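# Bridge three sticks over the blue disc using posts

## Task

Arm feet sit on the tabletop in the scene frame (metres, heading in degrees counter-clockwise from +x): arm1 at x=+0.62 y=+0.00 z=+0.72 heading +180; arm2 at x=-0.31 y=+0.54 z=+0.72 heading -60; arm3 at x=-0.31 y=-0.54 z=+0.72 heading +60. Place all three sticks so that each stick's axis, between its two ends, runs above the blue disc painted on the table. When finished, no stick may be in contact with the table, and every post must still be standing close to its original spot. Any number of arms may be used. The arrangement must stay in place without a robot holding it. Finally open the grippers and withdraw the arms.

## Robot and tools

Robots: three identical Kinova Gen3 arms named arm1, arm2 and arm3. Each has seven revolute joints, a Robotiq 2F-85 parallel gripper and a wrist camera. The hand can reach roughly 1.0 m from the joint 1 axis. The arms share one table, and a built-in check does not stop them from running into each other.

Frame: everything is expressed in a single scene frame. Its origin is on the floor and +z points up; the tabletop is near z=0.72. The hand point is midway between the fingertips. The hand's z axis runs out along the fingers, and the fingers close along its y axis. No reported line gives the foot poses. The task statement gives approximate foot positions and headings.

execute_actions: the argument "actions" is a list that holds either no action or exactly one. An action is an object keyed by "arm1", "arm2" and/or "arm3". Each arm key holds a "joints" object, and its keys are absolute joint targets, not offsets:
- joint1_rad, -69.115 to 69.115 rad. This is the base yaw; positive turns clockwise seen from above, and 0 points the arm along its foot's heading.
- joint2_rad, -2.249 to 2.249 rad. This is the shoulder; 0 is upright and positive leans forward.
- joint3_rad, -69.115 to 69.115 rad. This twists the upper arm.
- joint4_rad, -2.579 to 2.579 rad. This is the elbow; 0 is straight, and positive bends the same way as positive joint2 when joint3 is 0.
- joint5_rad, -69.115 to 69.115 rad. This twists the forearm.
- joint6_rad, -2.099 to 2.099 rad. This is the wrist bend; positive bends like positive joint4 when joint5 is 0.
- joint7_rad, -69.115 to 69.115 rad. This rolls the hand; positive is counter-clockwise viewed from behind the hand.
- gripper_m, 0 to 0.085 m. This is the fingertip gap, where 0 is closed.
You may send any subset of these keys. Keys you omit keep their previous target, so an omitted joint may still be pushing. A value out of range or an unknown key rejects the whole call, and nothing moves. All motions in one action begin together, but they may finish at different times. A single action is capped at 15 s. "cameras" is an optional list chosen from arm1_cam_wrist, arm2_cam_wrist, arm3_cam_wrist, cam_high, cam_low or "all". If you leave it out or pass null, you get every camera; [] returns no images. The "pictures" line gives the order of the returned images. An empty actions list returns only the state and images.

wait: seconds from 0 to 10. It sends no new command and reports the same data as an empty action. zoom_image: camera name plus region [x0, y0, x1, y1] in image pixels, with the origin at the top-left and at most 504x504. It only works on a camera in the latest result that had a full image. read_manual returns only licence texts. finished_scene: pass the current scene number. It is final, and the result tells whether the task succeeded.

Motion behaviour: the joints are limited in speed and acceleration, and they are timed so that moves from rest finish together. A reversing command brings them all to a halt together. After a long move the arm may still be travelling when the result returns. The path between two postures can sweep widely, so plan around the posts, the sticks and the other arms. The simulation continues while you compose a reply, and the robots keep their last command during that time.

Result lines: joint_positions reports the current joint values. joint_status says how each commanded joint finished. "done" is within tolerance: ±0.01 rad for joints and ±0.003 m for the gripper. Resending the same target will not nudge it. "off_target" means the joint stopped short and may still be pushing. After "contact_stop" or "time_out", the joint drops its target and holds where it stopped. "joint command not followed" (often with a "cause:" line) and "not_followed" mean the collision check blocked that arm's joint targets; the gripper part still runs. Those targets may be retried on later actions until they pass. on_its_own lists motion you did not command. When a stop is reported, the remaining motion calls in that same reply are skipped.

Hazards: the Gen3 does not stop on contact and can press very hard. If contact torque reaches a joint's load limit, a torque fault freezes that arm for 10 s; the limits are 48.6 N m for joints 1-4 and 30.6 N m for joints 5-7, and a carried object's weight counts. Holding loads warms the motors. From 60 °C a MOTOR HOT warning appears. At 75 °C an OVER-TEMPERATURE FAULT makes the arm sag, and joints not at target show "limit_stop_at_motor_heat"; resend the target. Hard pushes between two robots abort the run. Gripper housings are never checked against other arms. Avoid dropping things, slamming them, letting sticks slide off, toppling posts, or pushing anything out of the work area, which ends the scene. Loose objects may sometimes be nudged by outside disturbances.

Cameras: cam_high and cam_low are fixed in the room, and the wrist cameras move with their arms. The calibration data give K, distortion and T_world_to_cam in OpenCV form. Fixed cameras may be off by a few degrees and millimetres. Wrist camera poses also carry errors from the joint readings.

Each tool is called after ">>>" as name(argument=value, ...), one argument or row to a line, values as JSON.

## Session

>>> execute_actions(
  actions=[],
)

Scene clock: 0.00 s.
Motor temperatures (°C, as the motors report them): arm1=[35 32 30 31 42 37 41] | arm2=[35 32 33 36 42 43 34] | arm3=[34 36 29 34 38 45 45]
arm1.joint_positions: joint1_rad=-0.007 joint2_rad=-0.394 joint3_rad=-0.074 joint4_rad=+1.509 joint5_rad=-0.035 joint6_rad=+2.025 joint7_rad=+1.476 gripper_m=+0.085
arm1.joint_status: not commanded
arm1.hand: x=+0.5005 y=-0.0049 z=+1.2663 quat_wxyz=(-0.001, -1.000, -0.016, +0.001) (m; scene frame)
arm2.joint_positions: joint1_rad=-0.008 joint2_rad=-0.395 joint3_rad=-0.074 joint4_rad=+1.515 joint5_rad=-0.033 joint6_rad=+2.025 joint7_rad=+1.479 gripper_m=+0.085
arm2.joint_status: not commanded
arm2.hand: x=-0.2477 y=+0.4367 z=+1.2365 quat_wxyz=(+0.000, -0.487, -0.874, +0.000) (m; scene frame)
arm3.joint_positions: joint1_rad=-0.007 joint2_rad=-0.394 joint3_rad=-0.074 joint4_rad=+1.512 joint5_rad=-0.034 joint6_rad=+2.027 joint7_rad=+1.481 gripper_m=+0.085
arm3.joint_status: not commanded
arm3.hand: x=-0.2514 y=-0.4314 z=+1.2204 quat_wxyz=(+0.005, +0.518, -0.855, -0.001) (m; scene frame)
pictures: arm1_cam_wrist, arm2_cam_wrist, arm3_cam_wrist, cam_high, cam_low
Images, in order (width x height): arm1_cam_wrist 896x504, arm2_cam_wrist 896x504, arm3_cam_wrist 896x504, cam_high 896x504, cam_low 896x504.

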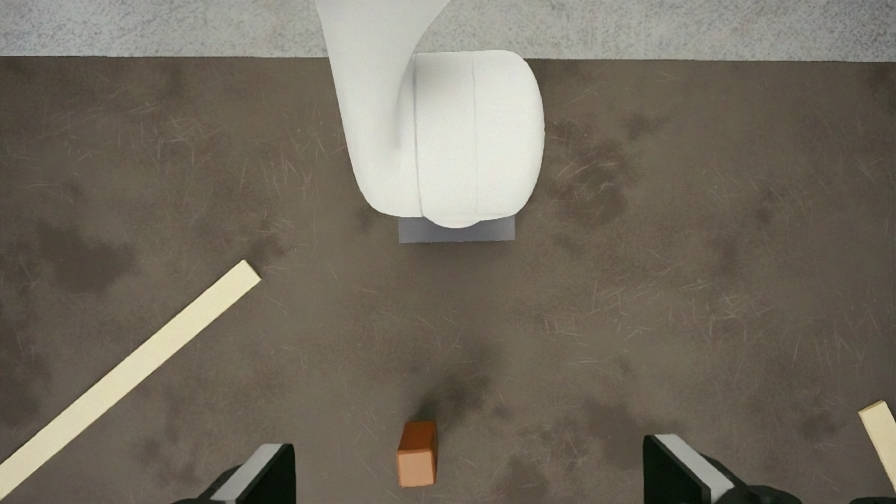

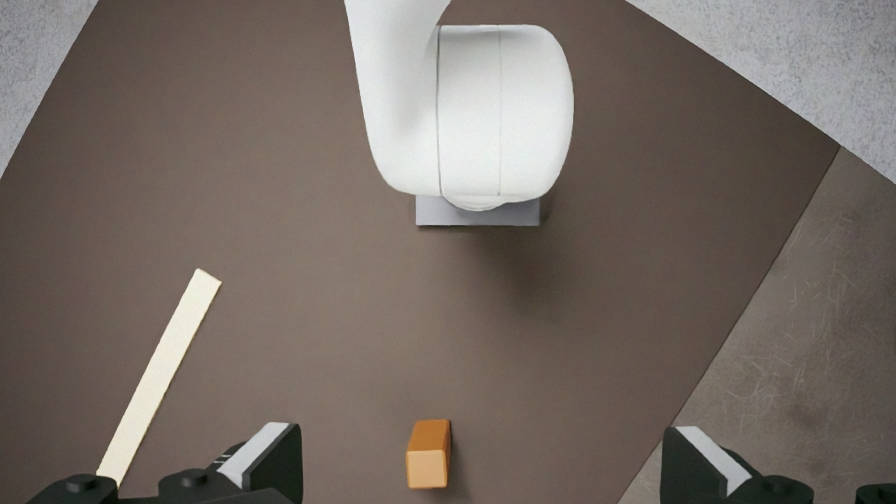

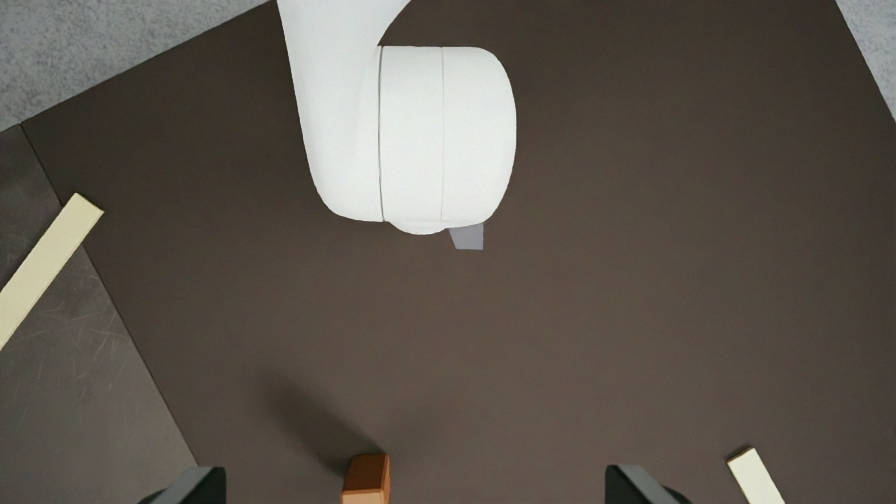

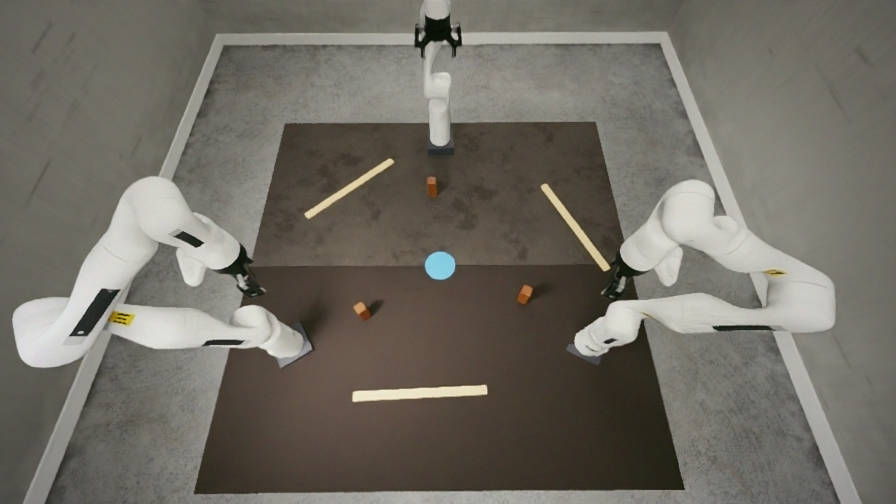

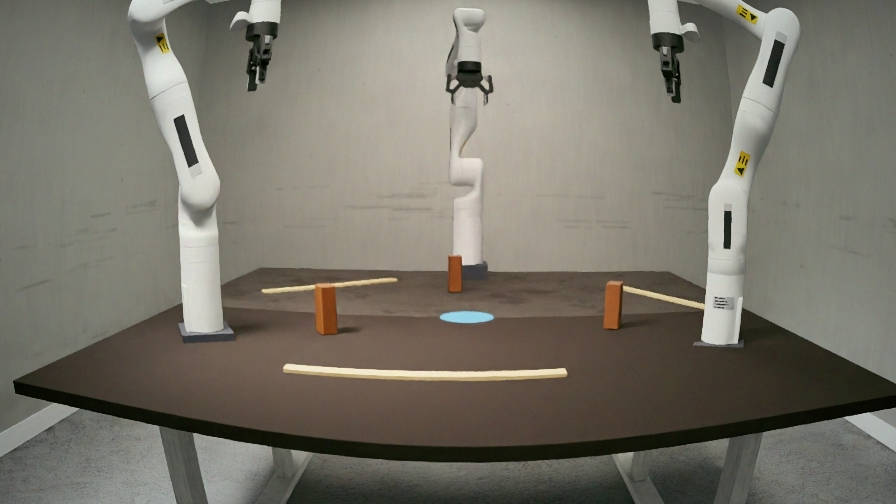

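Same posts; new stick poses.

>>> zoom_image(
  camera="cam_high",
  region=[280, 120, 480, 280],
)

>>> zoom_image(
  camera="cam_high",
  region=[420, 170, 620, 330],
)

>>> zoom_image(
  camera="cam_high",
  region=[310, 280, 510, 440],
)

Region (280, 120, 480, 280) of cam_high's 896x504 image, scaled by 2.520, with more detail than that image has; it fills the top 403 rows of this view, and the rest is white.

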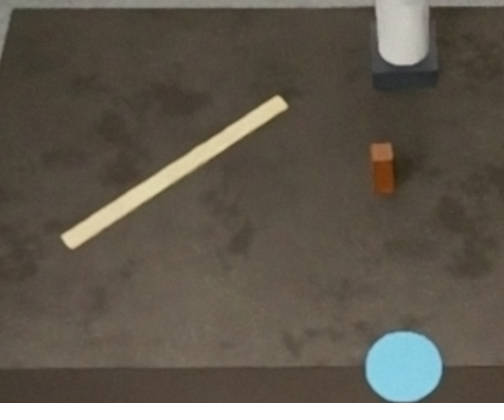

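Region (420, 170, 620, 330) of cam_high's 896x504 image, scaled by 2.520, with more detail than that image has; it fills the top 403 rows of this view, and the rest is white.

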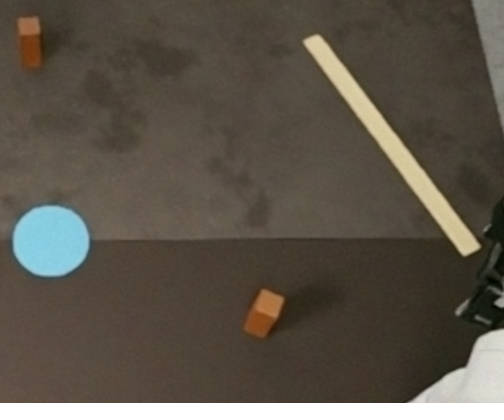

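Region (310, 280, 510, 440) of cam_high's 896x504 image, scaled by 2.520, with more detail than that image has; it fills the top 403 rows of this view, and the rest is white.

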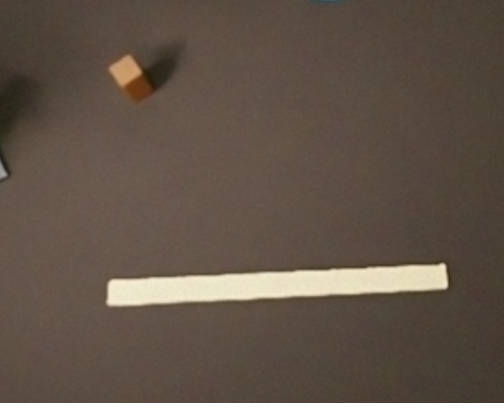

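>>> execute_actions(
  actions=[
    {"arm1":{"joints":{"joint1_rad":1.0247,"joint2_rad":0.8091,"joint3_rad":0,"joint4_rad":1.9418,"joint5_rad":0,"joint6_rad":0.3907,"joint7_rad":1.689}},"arm2":{"joints":{"joint1_rad":0.8753,"joint2_rad":0.788,"joint3_rad":0,"joint4_rad":1.810,"joint5_rad":0,"joint6_rad":0.5436,"joint7_rad":1.93}},"arm3":{"joints":{"joint1_rad":1.136,"joint2_rad":0.7376,"joint3_rad":0,"joint4_rad":1.8253,"joint5_rad":0,"joint6_rad":0.5787,"joint7_rad":2.065}}},
  ],
  cameras=["arm1_cam_wrist","arm2_cam_wrist","arm3_cam_wrist","cam_high"],
)

Scene clock: 4.80 s.
Motor temperatures (°C, as the motors report them): arm1=[35 32 30 31 42 37 41] | arm2=[35 32 33 36 42 43 34] | arm3=[34 36 29 34 38 45 45]
arm1.joint_positions: joint1_rad=+1.025 joint2_rad=+0.809 joint3_rad=+0.000 joint4_rad=+1.942 joint5_rad=+0.000 joint6_rad=+0.391 joint7_rad=+1.689 gripper_m=+0.085
arm1.joint_status: all done
arm1.hand: x=+0.4069 y=+0.3677 z=+0.7397 quat_wxyz=(+0.000, -0.907, +0.421, +0.001) (m; scene frame)
arm2.joint_positions: joint1_rad=+0.875 joint2_rad=+0.788 joint3_rad=+0.000 joint4_rad=+1.810 joint5_rad=+0.000 joint6_rad=+0.544 joint7_rad=+1.930 gripper_m=+0.085
arm2.joint_status: all done
arm2.hand: x=-0.4787 y=+0.1073 z=+0.7396 quat_wxyz=(-0.002, -0.693, -0.721, +0.001) (m; scene frame)
arm3.joint_positions: joint1_rad=+1.136 joint2_rad=+0.738 joint3_rad=+0.000 joint4_rad=+1.825 joint5_rad=+0.000 joint6_rad=+0.579 joint7_rad=+2.065 gripper_m=+0.085
arm3.joint_status: all done
arm3.hand: x=+0.1434 y=-0.5832 z=+0.7400 quat_wxyz=(+0.003, +0.222, -0.975, -0.001) (m; scene frame)
pictures: arm1_cam_wrist, arm2_cam_wrist, arm3_cam_wrist, cam_high
camera_calibration (this result's frames):
arm1_cam_wrist: T_world_to_cam=[[-0.764275, -0.64479, -0.0113683, 0.559507], [-0.64489, 0.764133, 0.0147781, 0.0264976], [-0.000841874, 0.0186258, -0.999826, 0.884905], [0, 0, 0, 1]] pos_world=[0.44545, 0.324035, 0.890721]
arm2_cam_wrist: T_world_to_cam=[[0.99823, 0.0341827, -0.0486654, 0.515549], [0.0360224, -0.998649, 0.0374429, 0.144878], [-0.0473198, -0.0391297, -0.998113, 0.862572], [0, 0, 0, 1]] pos_world=[-0.479039, 0.160812, 0.880609]
arm3_cam_wrist: T_world_to_cam=[[-0.432598, 0.899919, 0.0548164, 0.53536], [0.900295, 0.434432, -0.0271388, 0.207558], [-0.0482367, 0.0376108, -0.998128, 0.915081], [0, 0, 0, 1]] pos_world=[0.0888727, -0.606367, 0.889654]
Images, in order (width x height): arm1_cam_wrist 896x504, arm2_cam_wrist 896x504, arm3_cam_wrist 896x504, cam_high 896x504.

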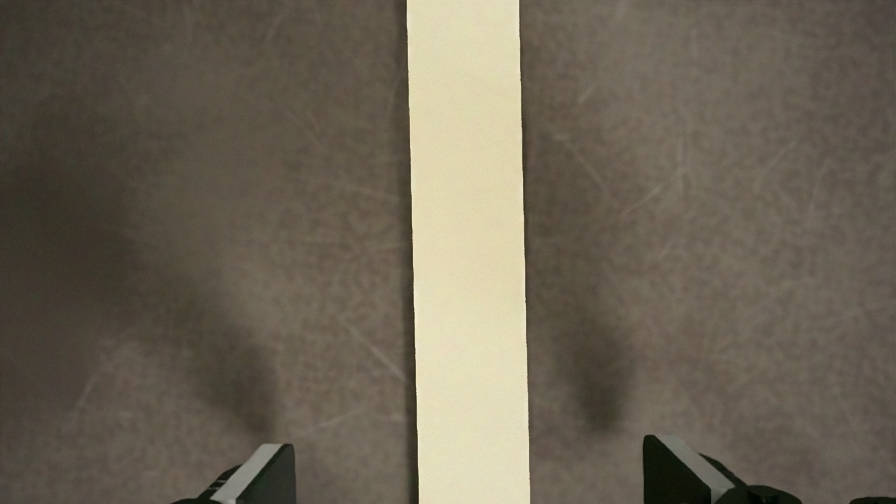

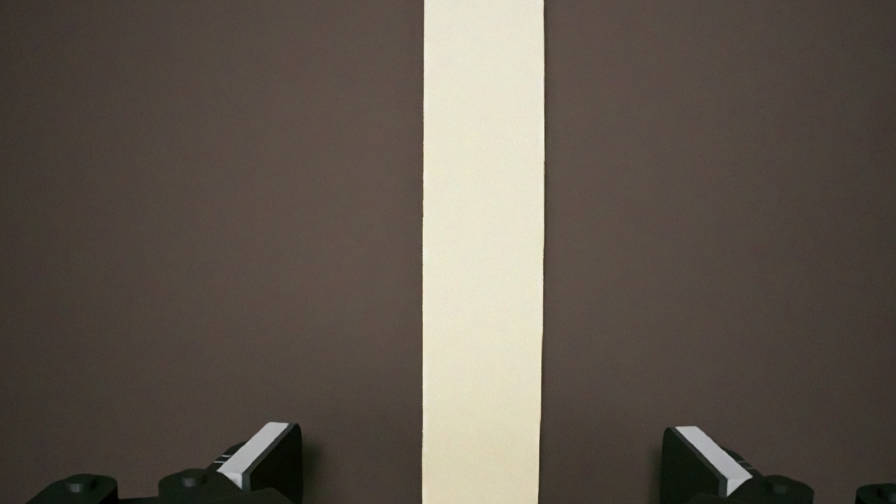

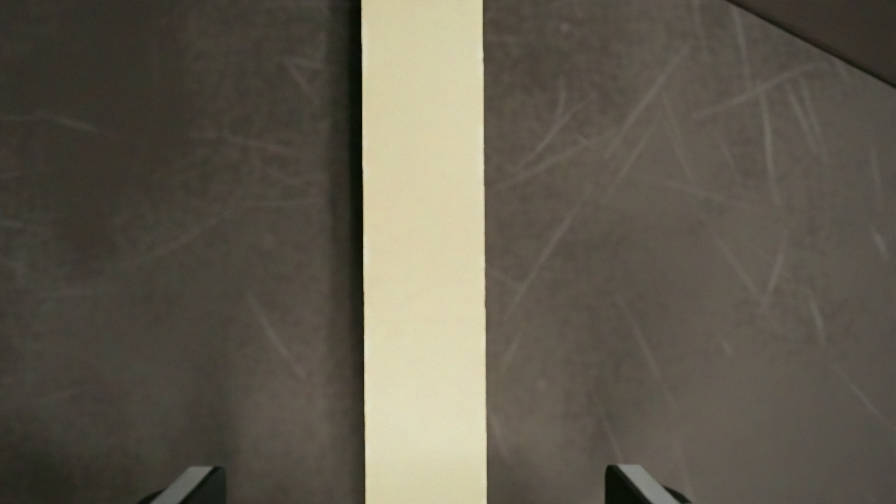

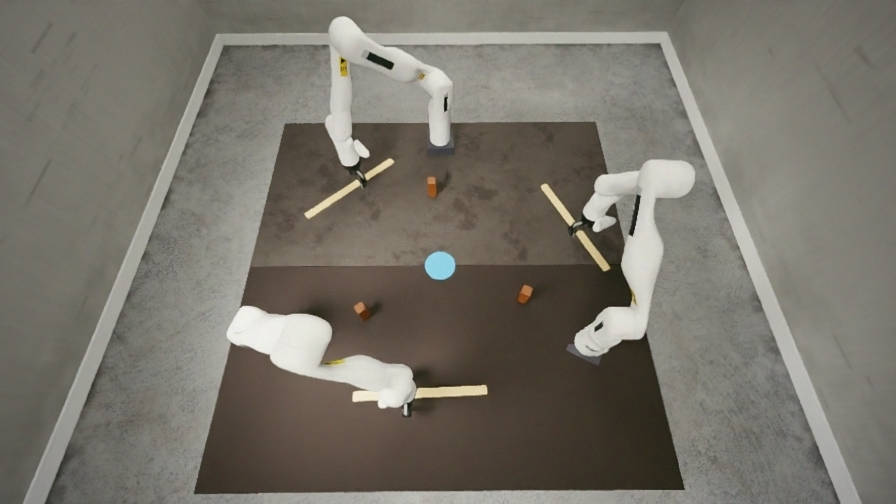

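>>> execute_actions(
  actions=[
    {"arm1":{"joints":{"joint2_rad":0.8105,"joint6_rad":0.3893,"gripper_m":0.015}},"arm2":{"joints":{"joint2_rad":0.7892,"joint6_rad":0.5424,"gripper_m":0.015}},"arm3":{"joints":{"joint1_rad":1.130,"joint2_rad":0.7396,"joint6_rad":0.5767,"gripper_m":0.015}}},
  ],
  cameras=[],
)

>>> execute_actions(
  actions=[
    {"arm1":{"joints":{"joint1_rad":0.062,"joint2_rad":0.1663,"joint4_rad":2.2027,"joint6_rad":0.5226,"joint7_rad":1.594}},"arm2":{"joints":{"joint1_rad":0.057,"joint2_rad":0.1104,"joint4_rad":2.1495,"joint6_rad":0.6317,"joint7_rad":1.594}},"arm3":{"joints":{"joint1_rad":0.064,"joint2_rad":0.0773,"joint4_rad":2.1098,"joint6_rad":0.7045,"joint7_rad":1.585}}},
  ],
  cameras=["cam_high","cam_low"],
)

>>> zoom_image(
  camera="cam_high",
  region=[320, 130, 560, 340],
)

Scene clock: 6.37 s.
Motor temperatures (°C, as the motors report them): arm1=[35 32 30 31 42 37 41] | arm2=[35 32 33 36 42 43 34] | arm3=[34 36 29 34 38 45 45]
arm1.joint_positions: joint1_rad=+1.025 joint2_rad=+0.809 joint3_rad=+0.000 joint4_rad=+1.942 joint5_rad=+0.000 joint6_rad=+0.390 joint7_rad=+1.689 gripper_m=+0.024
arm1.joint_status: gripper_m off_target (ended at +0.024, target +0.015); the others done
arm1.hand: x=+0.4069 y=+0.3678 z=+0.7396 quat_wxyz=(+0.000, -0.907, +0.421, +0.002) (m; scene frame)
arm2.joint_positions: joint1_rad=+0.875 joint2_rad=+0.788 joint3_rad=+0.000 joint4_rad=+1.810 joint5_rad=+0.000 joint6_rad=+0.543 joint7_rad=+1.930 gripper_m=+0.023
arm2.joint_status: gripper_m off_target (ended at +0.023, target +0.015); the others done
arm2.hand: x=-0.4789 y=+0.1071 z=+0.7397 quat_wxyz=(-0.002, -0.693, -0.721, +0.001) (m; scene frame)
arm3.joint_positions: joint1_rad=+1.130 joint2_rad=+0.738 joint3_rad=+0.000 joint4_rad=+1.825 joint5_rad=+0.000 joint6_rad=+0.577 joint7_rad=+2.065 gripper_m=+0.023
arm3.joint_status: gripper_m off_target (ended at +0.023, target +0.015); the others done
arm3.hand: x=+0.1439 y=-0.5805 z=+0.7397 quat_wxyz=(+0.002, +0.225, -0.974, -0.001) (m; scene frame)
pictures: none
No camera images: the call's "cameras" was empty. Leave "cameras" out to get every camera's image.

Scene clock: 8.87 s.
Motor temperatures (°C, as the motors report them): arm1=[35 32 30 31 42 37 41] | arm2=[35 32 33 36 42 43 34] | arm3=[34 36 29 34 38 45 45]
arm1.joint_positions: joint1_rad=+0.062 joint2_rad=+0.167 joint3_rad=+0.000 joint4_rad=+2.203 joint5_rad=+0.000 joint6_rad=+0.523 joint7_rad=+1.594 gripper_m=+0.023
arm1.joint_status: all done
arm1.hand: x=+0.2554 y=+0.0338 z=+0.9395 quat_wxyz=(+0.003, -0.992, +0.001, +0.126) (m; scene frame)
arm2.joint_positions: joint1_rad=+0.057 joint2_rad=+0.111 joint3_rad=+0.000 joint4_rad=+2.150 joint5_rad=+0.000 joint6_rad=+0.632 joint7_rad=+1.594 gripper_m=+0.023
arm2.joint_status: all done
arm2.hand: x=-0.1574 y=+0.2044 z=+0.9397 quat_wxyz=(-0.107, -0.497, -0.858, +0.066) (m; scene frame)
arm3.joint_positions: joint1_rad=+0.064 joint2_rad=+0.078 joint3_rad=+0.000 joint4_rad=+2.110 joint5_rad=+0.000 joint6_rad=+0.705 joint7_rad=+1.585 gripper_m=+0.023
arm3.joint_status: all done
arm3.hand: x=-0.0975 y=-0.2374 z=+0.9406 quat_wxyz=(-0.106, +0.492, -0.862, -0.062) (m; scene frame)
pictures: cam_high, cam_low
Images, in order (width x height): cam_high 896x504, cam_low 896x504.

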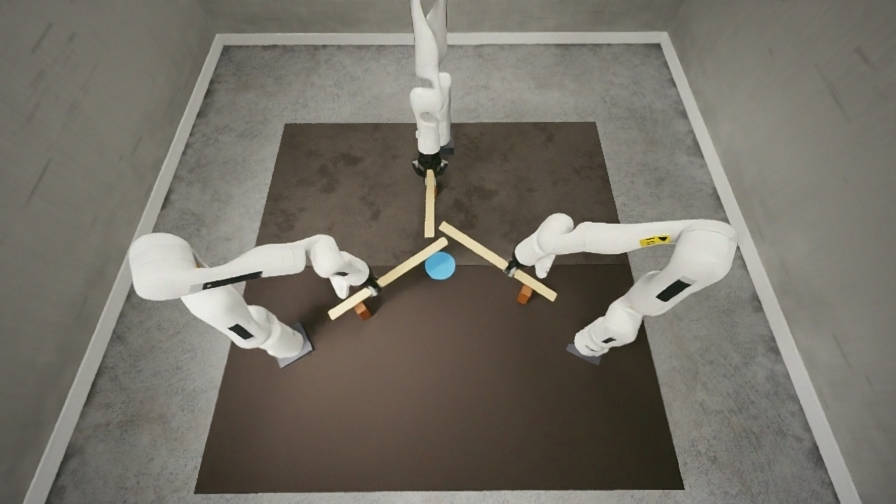

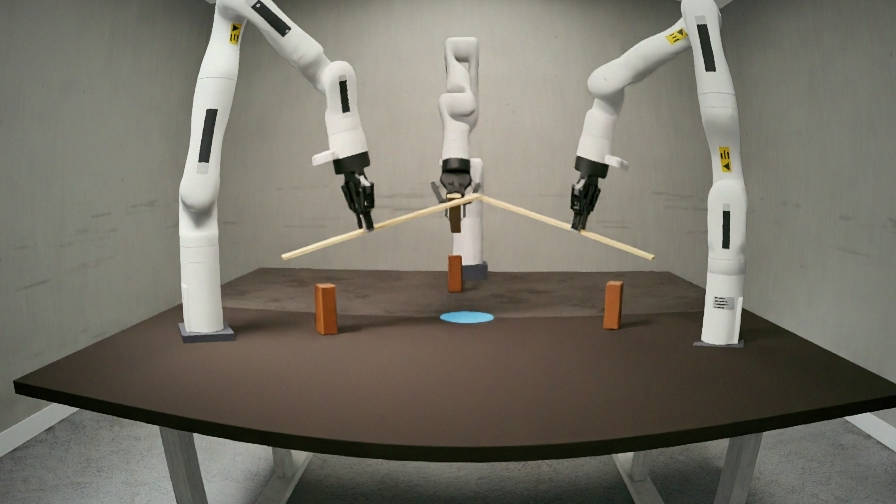

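Region (320, 130, 560, 340) of cam_high's 896x504 image, scaled by 2.100, with more detail than that image has; it fills the top 441 rows of this view, and the rest is white.

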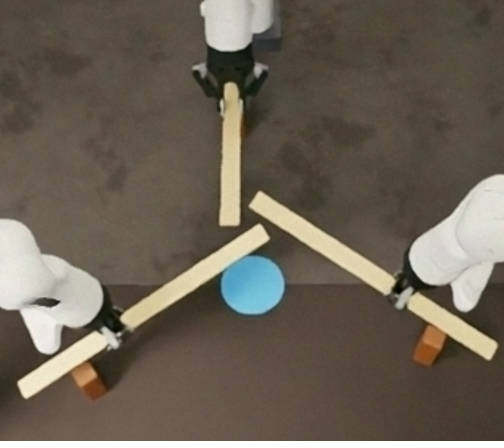

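>>> execute_actions(
  actions=[
    {"arm1":{"joints":{"joint2_rad":0.3981,"joint4_rad":2.0294,"joint6_rad":0.4641}},"arm2":{"joints":{"joint2_rad":0.3446,"joint4_rad":1.9907,"joint6_rad":0.5563}},"arm3":{"joints":{"joint2_rad":0.3122,"joint4_rad":1.9618,"joint6_rad":0.6176}}},
  ],
  cameras=[],
)

>>> execute_actions(
  actions=[
    {"arm1":{"joints":{"joint2_rad":0.5484,"joint4_rad":1.906,"joint6_rad":0.5867}},"arm2":{"joints":{"joint2_rad":0.4955,"joint4_rad":1.8767,"joint6_rad":0.6689}},"arm3":{"joints":{"joint2_rad":0.4627,"joint4_rad":1.8536,"joint6_rad":0.7248}}},
  ],
  cameras=["cam_high","cam_low"],
)

>>> zoom_image(
  camera="cam_low",
  region=[300, 230, 480, 310],
)

>>> zoom_image(
  camera="cam_low",
  region=[460, 230, 640, 310],
)

>>> zoom_image(
  camera="cam_high",
  region=[335, 160, 555, 340],
)

Scene clock: 11.00 s.
Motor temperatures (°C, as the motors report them): arm1=[35 32 30 31 42 37 41] | arm2=[35 32 33 36 42 43 34] | arm3=[34 36 29 34 38 45 45]
arm1.joint_positions: joint1_rad=+0.062 joint2_rad=+0.398 joint3_rad=+0.000 joint4_rad=+2.030 joint5_rad=+0.000 joint6_rad=+0.464 joint7_rad=+1.594 gripper_m=+0.023
arm1.joint_status: all done
arm1.hand: x=+0.1753 y=+0.0358 z=+0.9002 quat_wxyz=(+0.003, -0.992, +0.001, +0.126) (m; scene frame)
arm2.joint_positions: joint1_rad=+0.057 joint2_rad=+0.345 joint3_rad=+0.000 joint4_rad=+1.991 joint5_rad=+0.000 joint6_rad=+0.556 joint7_rad=+1.594 gripper_m=+0.023
arm2.joint_status: all done
arm2.hand: x=-0.1191 y=+0.1339 z=+0.9001 quat_wxyz=(-0.108, -0.497, -0.858, +0.066) (m; scene frame)
arm3.joint_positions: joint1_rad=+0.064 joint2_rad=+0.312 joint3_rad=+0.000 joint4_rad=+1.962 joint5_rad=+0.000 joint6_rad=+0.618 joint7_rad=+1.585 gripper_m=+0.023
arm3.joint_status: all done
arm3.hand: x=-0.0562 y=-0.1689 z=+0.8998 quat_wxyz=(-0.106, +0.492, -0.862, -0.062) (m; scene frame)
pictures: none
No camera images: the call's "cameras" was empty. Leave "cameras" out to get every camera's image.

Scene clock: 12.17 s.
Motor temperatures (°C, as the motors report them): arm1=[35 32 30 31 42 37 41] | arm2=[35 32 33 36 42 43 34] | arm3=[34 36 29 34 38 45 45]
arm1.joint_positions: joint1_rad=+0.062 joint2_rad=+0.549 joint3_rad=+0.000 joint4_rad=+1.906 joint5_rad=+0.000 joint6_rad=+0.587 joint7_rad=+1.594 gripper_m=+0.023
arm1.joint_status: all done
arm1.hand: x=+0.1712 y=+0.0359 z=+0.8579 quat_wxyz=(+0.001, -0.999, +0.001, +0.051) (m; scene frame)
arm2.joint_positions: joint1_rad=+0.057 joint2_rad=+0.496 joint3_rad=+0.000 joint4_rad=+1.877 joint5_rad=+0.000 joint6_rad=+0.669 joint7_rad=+1.594 gripper_m=+0.023
arm2.joint_status: all done
arm2.hand: x=-0.1172 y=+0.1303 z=+0.8580 quat_wxyz=(-0.044, -0.500, -0.864, +0.027) (m; scene frame)
arm3.joint_positions: joint1_rad=+0.064 joint2_rad=+0.463 joint3_rad=+0.000 joint4_rad=+1.854 joint5_rad=+0.000 joint6_rad=+0.725 joint7_rad=+1.585 gripper_m=+0.023
arm3.joint_status: all done
arm3.hand: x=-0.0544 y=-0.1654 z=+0.8579 quat_wxyz=(-0.041, +0.496, -0.867, -0.026) (m; scene frame)
pictures: cam_high, cam_low
Images, in order (width x height): cam_high 896x504, cam_low 896x504.

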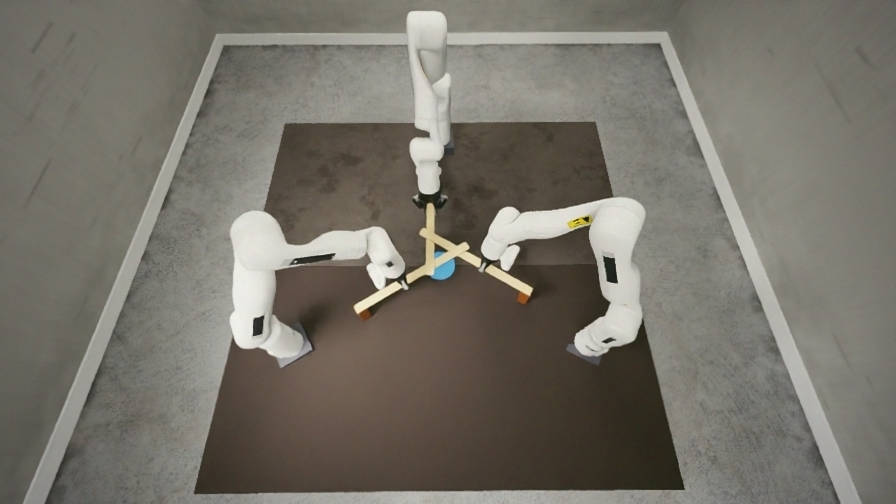

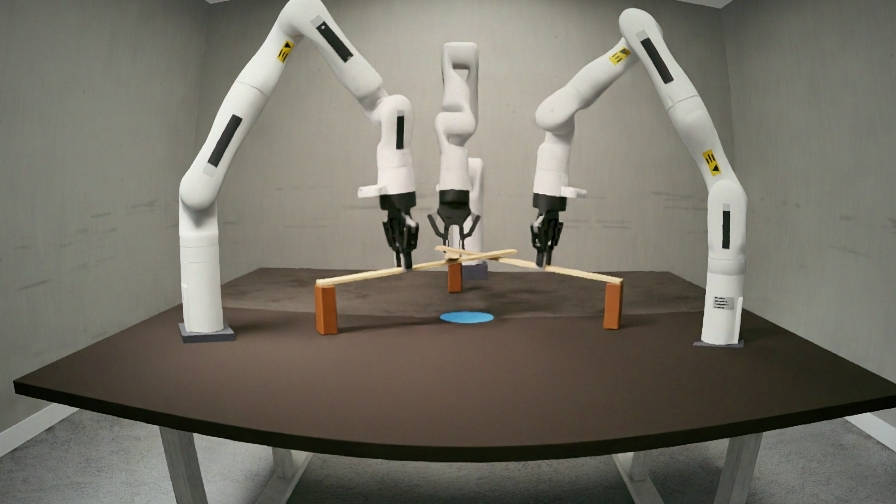

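Region (300, 230, 480, 310) of cam_low's 896x504 image, scaled by 2.800, with more detail than that image has.

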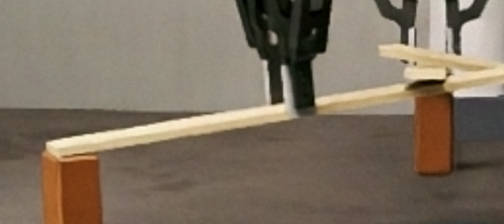

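Region (460, 230, 640, 310) of cam_low's 896x504 image, scaled by 2.800, with more detail than that image has.

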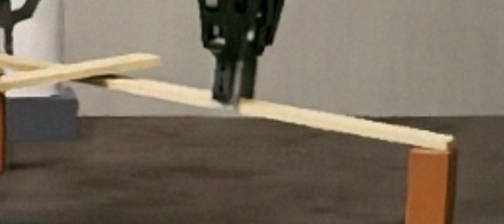

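Region (335, 160, 555, 340) of cam_high's 896x504 image, scaled by 2.291, with more detail than that image has; it fills the top 412 rows of this view, and the rest is white.

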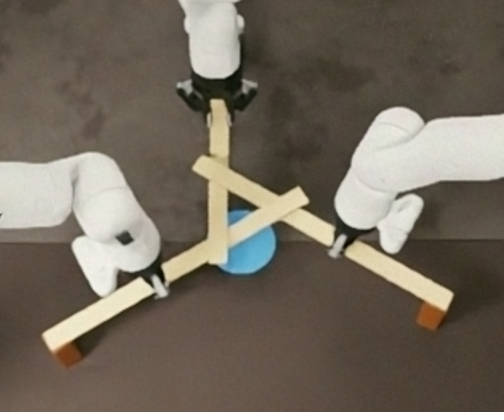

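>>> execute_actions(
  actions=[
    {"arm1":{"joints":{"gripper_m":0.042}},"arm2":{"joints":{"gripper_m":0.042}},"arm3":{"joints":{"gripper_m":0.042}}},
  ],
  cameras=[],
)

>>> execute_actions(
  actions=[
    {"arm1":{"joints":{"joint2_rad":0.15,"joint4_rad":1.75,"joint6_rad":0.95}},"arm2":{"joints":{"joint2_rad":0.1,"joint4_rad":1.72,"joint6_rad":1.03}},"arm3":{"joints":{"joint2_rad":0.07,"joint4_rad":1.70,"joint6_rad":1.09}}},
  ],
  cameras=["cam_high","cam_low"],
)

Scene clock: 13.30 s.
Motor temperatures (°C, as the motors report them): arm1=[35 33 30 31 42 37 41] | arm2=[35 32 33 36 42 43 34] | arm3=[34 36 29 34 38 45 45]
arm1.joint_positions: joint1_rad=+0.062 joint2_rad=+0.548 joint3_rad=+0.000 joint4_rad=+1.906 joint5_rad=+0.000 joint6_rad=+0.587 joint7_rad=+1.594 gripper_m=+0.042
arm1.joint_status: all done
arm1.hand: x=+0.1710 y=+0.0359 z=+0.8581 quat_wxyz=(+0.001, -0.999, +0.001, +0.052) (m; scene frame)
arm2.joint_positions: joint1_rad=+0.057 joint2_rad=+0.496 joint3_rad=+0.000 joint4_rad=+1.877 joint5_rad=+0.000 joint6_rad=+0.669 joint7_rad=+1.594 gripper_m=+0.042
arm2.joint_status: all done
arm2.hand: x=-0.1171 y=+0.1301 z=+0.8581 quat_wxyz=(-0.044, -0.500, -0.864, +0.027) (m; scene frame)
arm3.joint_positions: joint1_rad=+0.064 joint2_rad=+0.463 joint3_rad=+0.000 joint4_rad=+1.854 joint5_rad=+0.000 joint6_rad=+0.725 joint7_rad=+1.585 gripper_m=+0.042
arm3.joint_status: all done
arm3.hand: x=-0.0543 y=-0.1653 z=+0.8580 quat_wxyz=(-0.042, +0.496, -0.867, -0.026) (m; scene frame)
pictures: none
No camera images: the call's "cameras" was empty. Leave "cameras" out to get every camera's image.

Scene clock: 14.97 s.
Motor temperatures (°C, as the motors report them): arm1=[35 33 30 31 42 37 41] | arm2=[35 32 33 36 42 43 34] | arm3=[34 36 29 34 38 45 45]
arm1.joint_positions: joint1_rad=+0.062 joint2_rad=+0.150 joint3_rad=+0.000 joint4_rad=+1.750 joint5_rad=+0.000 joint6_rad=+0.950 joint7_rad=+1.594 gripper_m=+0.042
arm1.joint_status: all done
arm1.hand: x=+0.1718 y=+0.0358 z=+1.0680 quat_wxyz=(+0.004, -0.989, +0.001, +0.147) (m; scene frame)
arm2.joint_positions: joint1_rad=+0.057 joint2_rad=+0.100 joint3_rad=+0.000 joint4_rad=+1.720 joint5_rad=+0.000 joint6_rad=+1.030 joint7_rad=+1.594 gripper_m=+0.042
arm2.joint_status: all done
arm2.hand: x=-0.1239 y=+0.1430 z=+1.0664 quat_wxyz=(-0.125, -0.496, -0.856, +0.077) (m; scene frame)
arm3.joint_positions: joint1_rad=+0.064 joint2_rad=+0.070 joint3_rad=+0.000 joint4_rad=+1.700 joint5_rad=+0.000 joint6_rad=+1.090 joint7_rad=+1.585 gripper_m=+0.042
arm3.joint_status: all done
arm3.hand: x=-0.0665 y=-0.1876 z=+1.0630 quat_wxyz=(-0.120, +0.491, -0.860, -0.070) (m; scene frame)
pictures: cam_high, cam_low
Images, in order (width x height): cam_high 896x504, cam_low 896x504.

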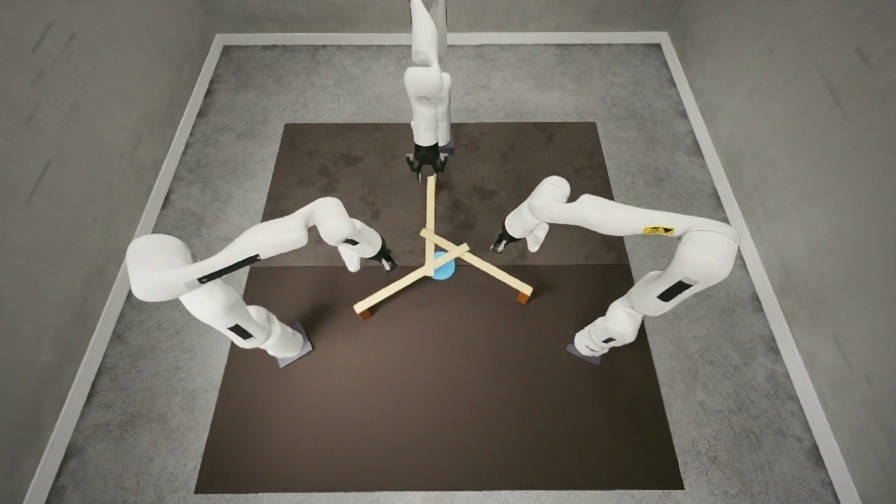

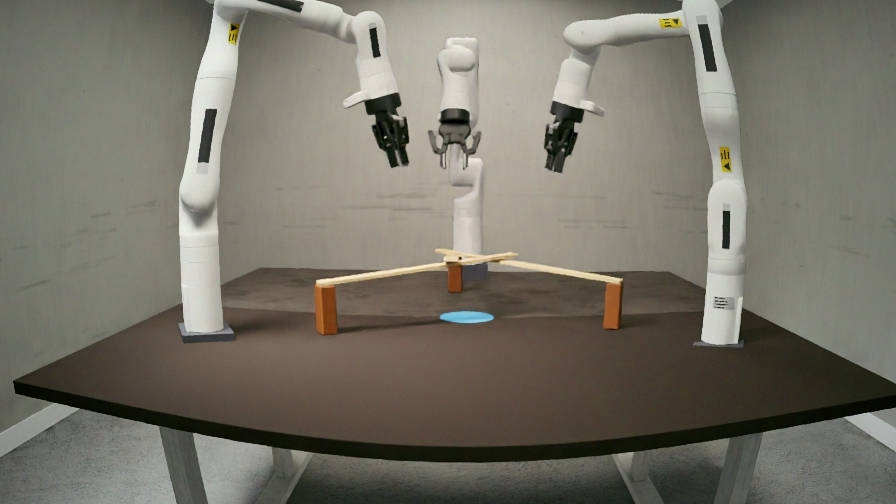

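>>> finished_scene(
  scene=2,
)

The scene is finished: the task was done.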